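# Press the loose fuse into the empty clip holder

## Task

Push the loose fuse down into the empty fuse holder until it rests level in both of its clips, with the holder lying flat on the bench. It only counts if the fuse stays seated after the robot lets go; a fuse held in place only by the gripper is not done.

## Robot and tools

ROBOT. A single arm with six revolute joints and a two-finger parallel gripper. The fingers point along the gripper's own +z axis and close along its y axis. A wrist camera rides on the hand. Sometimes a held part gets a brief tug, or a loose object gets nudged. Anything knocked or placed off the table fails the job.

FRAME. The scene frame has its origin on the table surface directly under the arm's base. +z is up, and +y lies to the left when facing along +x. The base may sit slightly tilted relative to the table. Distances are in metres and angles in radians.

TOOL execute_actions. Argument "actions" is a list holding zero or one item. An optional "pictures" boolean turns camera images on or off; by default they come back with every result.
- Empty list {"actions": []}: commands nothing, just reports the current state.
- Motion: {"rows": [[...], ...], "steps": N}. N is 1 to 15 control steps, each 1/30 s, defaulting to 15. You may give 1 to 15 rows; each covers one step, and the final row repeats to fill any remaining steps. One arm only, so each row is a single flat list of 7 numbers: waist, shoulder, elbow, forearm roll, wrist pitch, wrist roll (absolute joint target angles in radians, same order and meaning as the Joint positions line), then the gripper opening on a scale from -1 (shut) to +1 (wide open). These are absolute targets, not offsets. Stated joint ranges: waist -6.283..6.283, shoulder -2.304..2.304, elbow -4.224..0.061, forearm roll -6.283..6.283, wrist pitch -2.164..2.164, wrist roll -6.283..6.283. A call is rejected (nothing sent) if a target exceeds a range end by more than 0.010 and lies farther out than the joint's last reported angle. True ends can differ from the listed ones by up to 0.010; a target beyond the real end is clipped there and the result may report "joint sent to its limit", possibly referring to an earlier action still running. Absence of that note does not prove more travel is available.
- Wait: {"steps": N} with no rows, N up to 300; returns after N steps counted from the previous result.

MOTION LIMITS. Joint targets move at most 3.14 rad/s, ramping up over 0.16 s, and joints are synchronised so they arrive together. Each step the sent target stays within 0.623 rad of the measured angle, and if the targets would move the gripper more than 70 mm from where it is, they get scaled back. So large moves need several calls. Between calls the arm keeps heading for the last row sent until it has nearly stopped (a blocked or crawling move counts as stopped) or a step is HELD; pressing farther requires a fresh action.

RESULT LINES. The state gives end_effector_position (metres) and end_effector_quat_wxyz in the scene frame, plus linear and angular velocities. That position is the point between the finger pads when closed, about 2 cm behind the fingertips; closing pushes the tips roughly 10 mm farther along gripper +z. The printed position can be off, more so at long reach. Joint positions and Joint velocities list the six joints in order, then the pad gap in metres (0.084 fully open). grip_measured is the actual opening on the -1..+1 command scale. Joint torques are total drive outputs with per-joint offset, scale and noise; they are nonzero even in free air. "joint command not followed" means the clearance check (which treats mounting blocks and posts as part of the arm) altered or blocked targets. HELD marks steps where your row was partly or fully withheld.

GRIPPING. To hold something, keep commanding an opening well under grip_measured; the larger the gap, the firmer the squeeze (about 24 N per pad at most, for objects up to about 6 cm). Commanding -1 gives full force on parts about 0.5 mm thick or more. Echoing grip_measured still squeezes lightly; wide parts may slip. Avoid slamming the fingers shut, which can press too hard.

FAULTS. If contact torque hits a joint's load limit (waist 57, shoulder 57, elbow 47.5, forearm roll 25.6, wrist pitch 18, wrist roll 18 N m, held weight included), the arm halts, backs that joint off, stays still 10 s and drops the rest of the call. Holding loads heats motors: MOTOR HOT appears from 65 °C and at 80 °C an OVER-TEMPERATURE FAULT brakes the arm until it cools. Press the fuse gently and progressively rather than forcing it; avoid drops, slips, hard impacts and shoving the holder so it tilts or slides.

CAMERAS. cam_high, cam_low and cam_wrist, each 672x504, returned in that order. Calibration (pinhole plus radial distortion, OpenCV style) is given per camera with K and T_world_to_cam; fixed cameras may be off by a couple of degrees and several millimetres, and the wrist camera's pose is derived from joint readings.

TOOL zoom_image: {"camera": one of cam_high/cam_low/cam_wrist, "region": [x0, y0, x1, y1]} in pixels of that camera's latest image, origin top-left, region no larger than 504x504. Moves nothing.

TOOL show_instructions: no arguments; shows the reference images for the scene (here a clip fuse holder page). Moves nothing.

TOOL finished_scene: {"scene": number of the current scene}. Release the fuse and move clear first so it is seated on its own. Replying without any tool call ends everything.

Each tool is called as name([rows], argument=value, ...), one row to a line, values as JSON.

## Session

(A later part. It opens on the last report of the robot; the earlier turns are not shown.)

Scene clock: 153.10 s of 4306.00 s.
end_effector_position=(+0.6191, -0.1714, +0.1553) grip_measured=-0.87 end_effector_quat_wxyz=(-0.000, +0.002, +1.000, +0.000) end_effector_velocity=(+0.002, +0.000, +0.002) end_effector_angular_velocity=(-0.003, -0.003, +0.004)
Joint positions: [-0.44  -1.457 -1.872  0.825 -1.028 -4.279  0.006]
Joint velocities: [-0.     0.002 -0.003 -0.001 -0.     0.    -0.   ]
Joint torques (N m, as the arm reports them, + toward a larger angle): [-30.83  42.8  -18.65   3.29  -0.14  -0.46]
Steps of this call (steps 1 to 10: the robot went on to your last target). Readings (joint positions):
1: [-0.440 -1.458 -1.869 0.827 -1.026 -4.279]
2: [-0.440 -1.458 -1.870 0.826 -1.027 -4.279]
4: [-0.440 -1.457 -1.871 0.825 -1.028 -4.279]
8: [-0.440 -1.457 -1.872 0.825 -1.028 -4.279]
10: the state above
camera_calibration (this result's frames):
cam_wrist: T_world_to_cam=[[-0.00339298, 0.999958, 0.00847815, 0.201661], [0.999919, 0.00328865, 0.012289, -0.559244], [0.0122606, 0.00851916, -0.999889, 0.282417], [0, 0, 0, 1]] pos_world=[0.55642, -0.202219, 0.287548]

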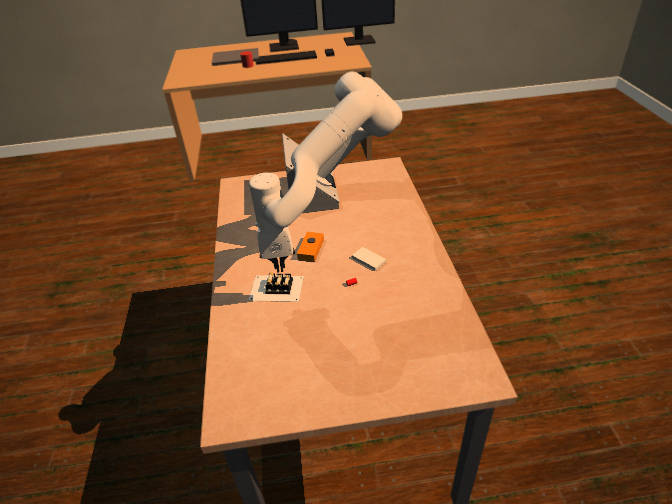

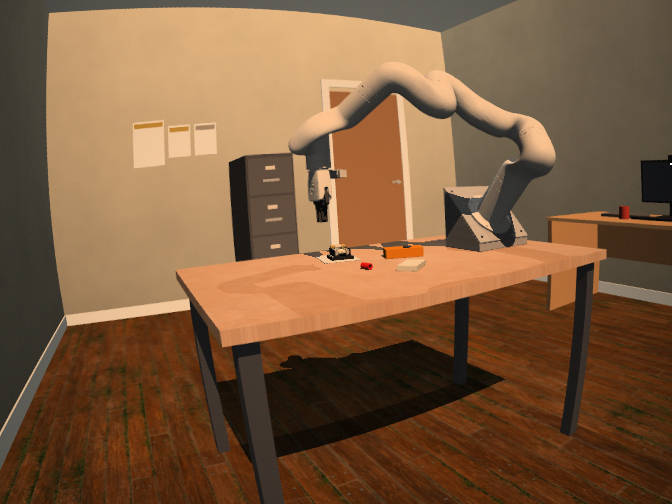

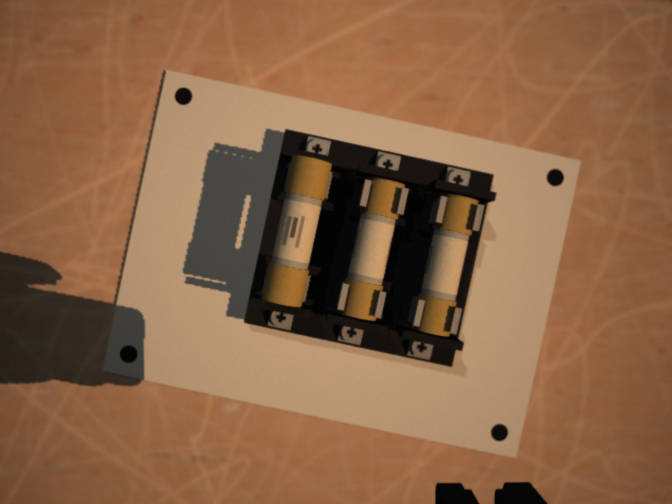

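execute_actions([
  {"rows":[[-0.4613,-1.5236,-1.7291,0.9182,-0.8987,-4.2656,-0.85]]},
], pictures=false)

execute_actions([
  {"rows":[[-0.4486,-1.5397,-1.7344,0.9366,-0.890,-4.2745,-0.85],[-0.4486,-1.5397,-1.7344,0.9366,-0.890,-4.2745,-0.85],[-0.4486,-1.5397,-1.7344,0.9366,-0.890,-4.2745,-0.85],[-0.4456,-1.5436,-1.7357,0.941,-0.888,-4.2767,-0.85],[-0.4456,-1.5436,-1.7357,0.941,-0.888,-4.2767,-0.85],[-0.4426,-1.5475,-1.7369,0.9454,-0.886,-4.2789,-0.85],[-0.4426,-1.5475,-1.7369,0.9454,-0.886,-4.2789,-0.85],[-0.4396,-1.5514,-1.7382,0.9498,-0.884,-4.2811,-0.85],[-0.4396,-1.5514,-1.7382,0.9498,-0.884,-4.2811,-0.85],[-0.4366,-1.5553,-1.7394,0.9542,-0.882,-4.2833,-0.85],[-0.4366,-1.5553,-1.7394,0.9542,-0.882,-4.2833,-0.85],[-0.4336,-1.5592,-1.7407,0.9586,-0.88,-4.2855,-0.85],[-0.4336,-1.5592,-1.7407,0.9586,-0.88,-4.2855,-0.85],[-0.4306,-1.5631,-1.7419,0.963,-0.878,-4.2877,-0.85]]},
], pictures=false)

execute_actions([
  {"rows":[[-0.4296,-1.5644,-1.7423,0.9645,-0.8773,-4.2884,-0.85]],"steps":12},
], pictures=false)

execute_actions([
  {"rows":[[-0.4613,-1.5236,-1.7291,0.9182,-0.8987,-4.2656,-0.85]],"steps":10},
], pictures=false)

execute_actions([
  {"rows":[[-0.44,-1.4563,-1.8728,0.8246,-1.0286,-4.279,-0.85]]},
])

zoom_image(camera="cam_wrist", region=[220,110,520,390])

Scene clock: 174.67 s of 4306.00 s.
end_effector_position=(+0.5497, -0.2133, +0.0833) grip_measured=-0.87 end_effector_quat_wxyz=(-0.001, +0.105, +0.994, +0.000) end_effector_velocity=(-0.016, -0.010, -0.015) end_effector_angular_velocity=(-0.012, -0.007, -0.057)
Joint positions: [-0.461 -1.521 -1.734  0.915 -0.903 -4.266  0.006]
Joint velocities: [-0.006 -0.013  0.035  0.03   0.041  0.004 -0.   ]
Joint torques (N m, as the arm reports them, + toward a larger angle): [-26.74  46.59 -18.54   1.81  -0.21  -0.38]
Steps of this call (steps 1 to 15: the robot went on to your last target; steps 16 to 90: nothing new was sent; then 18.07 s passed at rest; steps 91 to 105: all 15 steps of this action). Readings (joint positions):
91: [-0.440 -1.456 -1.872 0.825 -1.028 -4.279]
92: [-0.441 -1.458 -1.868 0.829 -1.022 -4.278]
94: [-0.445 -1.470 -1.840 0.848 -0.996 -4.276]
98: [-0.455 -1.504 -1.773 0.888 -0.940 -4.270]
105: the state above

Scene clock: 175.17 s of 4306.00 s.
end_effector_position=(+0.5482, -0.2148, +0.0590) grip_measured=-0.87 end_effector_quat_wxyz=(+0.000, +0.109, +0.994, +0.000) end_effector_velocity=(-0.006, -0.002, -0.072) end_effector_angular_velocity=(-0.017, +0.015, -0.014)
Joint positions: [-0.439 -1.553 -1.741  0.953 -0.884 -4.283  0.006]
Joint velocities: [ 0.074 -0.086 -0.017  0.089  0.065 -0.033  0.   ]
Joint torques (N m, as the arm reports them, + toward a larger angle): [ -7.24  28.23 -12.81   4.58   0.51  -0.46]
Steps of this call (steps 1 to 15: all 15 steps of this action). Readings (joint positions):
1: [-0.461 -1.522 -1.733 0.917 -0.901 -4.266]
2: [-0.460 -1.524 -1.733 0.919 -0.899 -4.267]
4: [-0.455 -1.530 -1.734 0.926 -0.895 -4.270]
8: [-0.447 -1.541 -1.735 0.938 -0.890 -4.275]
15: the state above

Scene clock: 175.57 s of 4306.00 s.
end_effector_position=(+0.5480, -0.2147, +0.0512) grip_measured=-0.87 end_effector_quat_wxyz=(+0.000, +0.109, +0.994, -0.000) end_effector_velocity=(+0.000, -0.000, +0.000) end_effector_angular_velocity=(-0.001, -0.002, -0.001)
Joint positions: [-0.431 -1.563 -1.743  0.964 -0.878 -4.288  0.006]
Joint velocities: [-0.     0.001  0.002  0.002  0.002 -0.001  0.   ]
Joint torques (N m, as the arm reports them, + toward a larger angle): [-3.06 16.   -6.41  5.28  0.39 -0.58]
Steps of this call (steps 1 to 12: all 12 steps of this action). Readings (joint positions):
1: [-0.436 -1.556 -1.741 0.956 -0.881 -4.284]
2: [-0.433 -1.559 -1.741 0.959 -0.879 -4.285]
4: [-0.432 -1.561 -1.743 0.962 -0.878 -4.287]
8: [-0.431 -1.562 -1.743 0.964 -0.878 -4.288]
12: the state above

Scene clock: 175.90 s of 4306.00 s.
end_effector_position=(+0.5466, -0.2144, +0.0778) grip_measured=-0.87 end_effector_quat_wxyz=(-0.001, +0.109, +0.994, +0.001) end_effector_velocity=(-0.002, -0.000, +0.024) end_effector_angular_velocity=(+0.003, +0.003, -0.001)
Joint positions: [-0.458 -1.527 -1.729  0.922 -0.897 -4.267  0.006]
Joint velocities: [-0.026  0.029  0.01  -0.038 -0.019  0.019 -0.   ]
Joint torques (N m, as the arm reports them, + toward a larger angle): [-27.25  41.88 -16.54   2.09  -0.16  -0.58]
Steps of this call (steps 1 to 10: all 10 steps of this action). Readings (joint positions):
1: [-0.431 -1.562 -1.743 0.964 -0.878 -4.288]
2: [-0.433 -1.560 -1.741 0.960 -0.879 -4.286]
4: [-0.441 -1.550 -1.733 0.944 -0.886 -4.278]
8: [-0.456 -1.530 -1.730 0.925 -0.895 -4.269]
10: the state above

Scene clock: 176.40 s of 4306.00 s.
end_effector_position=(+0.6171, -0.1729, +0.1529) grip_measured=-0.87 end_effector_quat_wxyz=(-0.000, +0.005, +1.000, +0.000) end_effector_velocity=(+0.013, +0.013, +0.017) end_effector_angular_velocity=(+0.005, +0.015, +0.057)
Joint positions: [-0.441 -1.459 -1.868  0.828 -1.025 -4.279  0.006]
Joint velocities: [ 0.006  0.014 -0.036 -0.032 -0.043 -0.005 -0.   ]
Joint torques (N m, as the arm reports them, + toward a larger angle): [-29.93  43.38 -18.18   3.41   0.02  -0.5 ]
Steps of this call (steps 1 to 15: all 15 steps of this action). Readings (joint positions):
1: [-0.459 -1.526 -1.730 0.920 -0.898 -4.267]
2: [-0.459 -1.524 -1.734 0.916 -0.904 -4.267]
4: [-0.455 -1.511 -1.762 0.896 -0.930 -4.270]
8: [-0.446 -1.478 -1.827 0.856 -0.986 -4.275]
15: the state above
camera_calibration (this result's frames):
cam_wrist: T_world_to_cam=[[0.00291173, 0.999956, 0.00890172, 0.199173], [0.999918, -0.00302235, 0.0124389, -0.558366], [0.0124652, 0.00886478, -0.999883, 0.27996], [0, 0, 0, 1]] pos_world=[0.554251, -0.203334, 0.2851]

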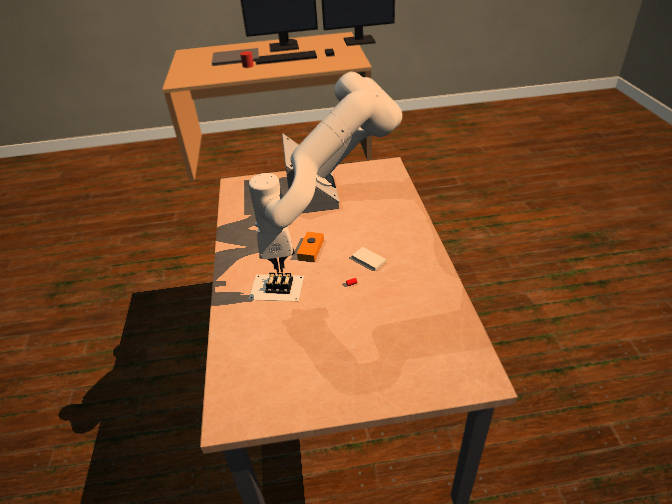

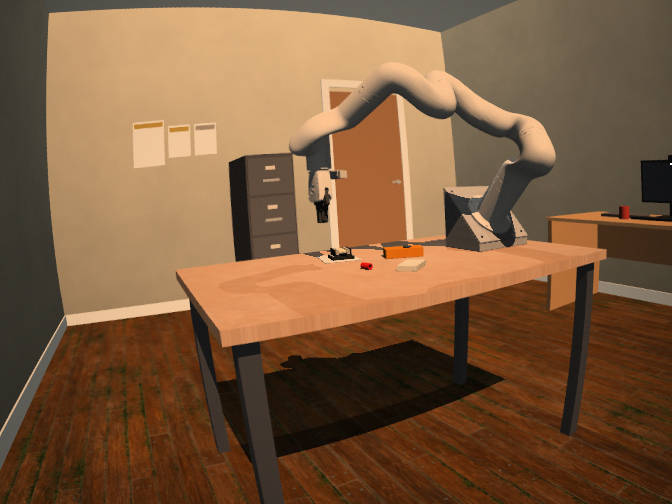

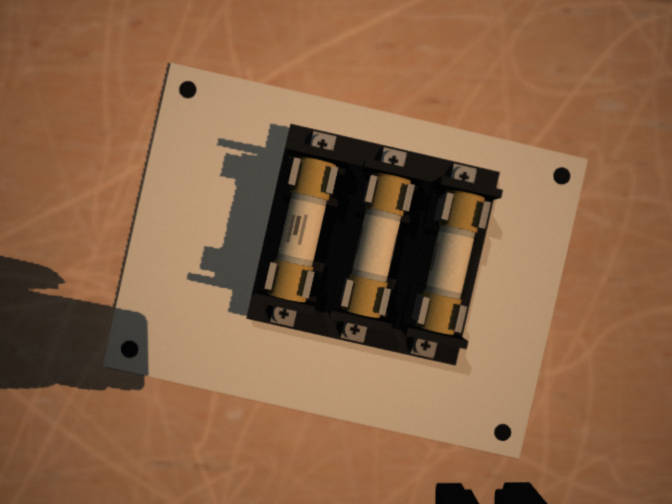

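Region (220, 110, 520, 390) of cam_wrist's 672x504 image, scaled by 1.680, with more detail than that image has; it fills the top 470 rows of this view, and the rest is white.

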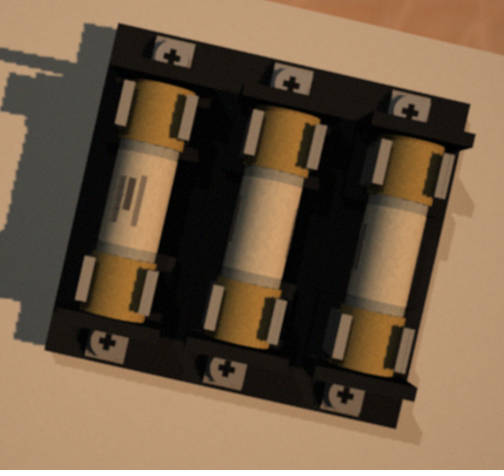

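finished_scene(scene=2)

The scene is finished: the task was done.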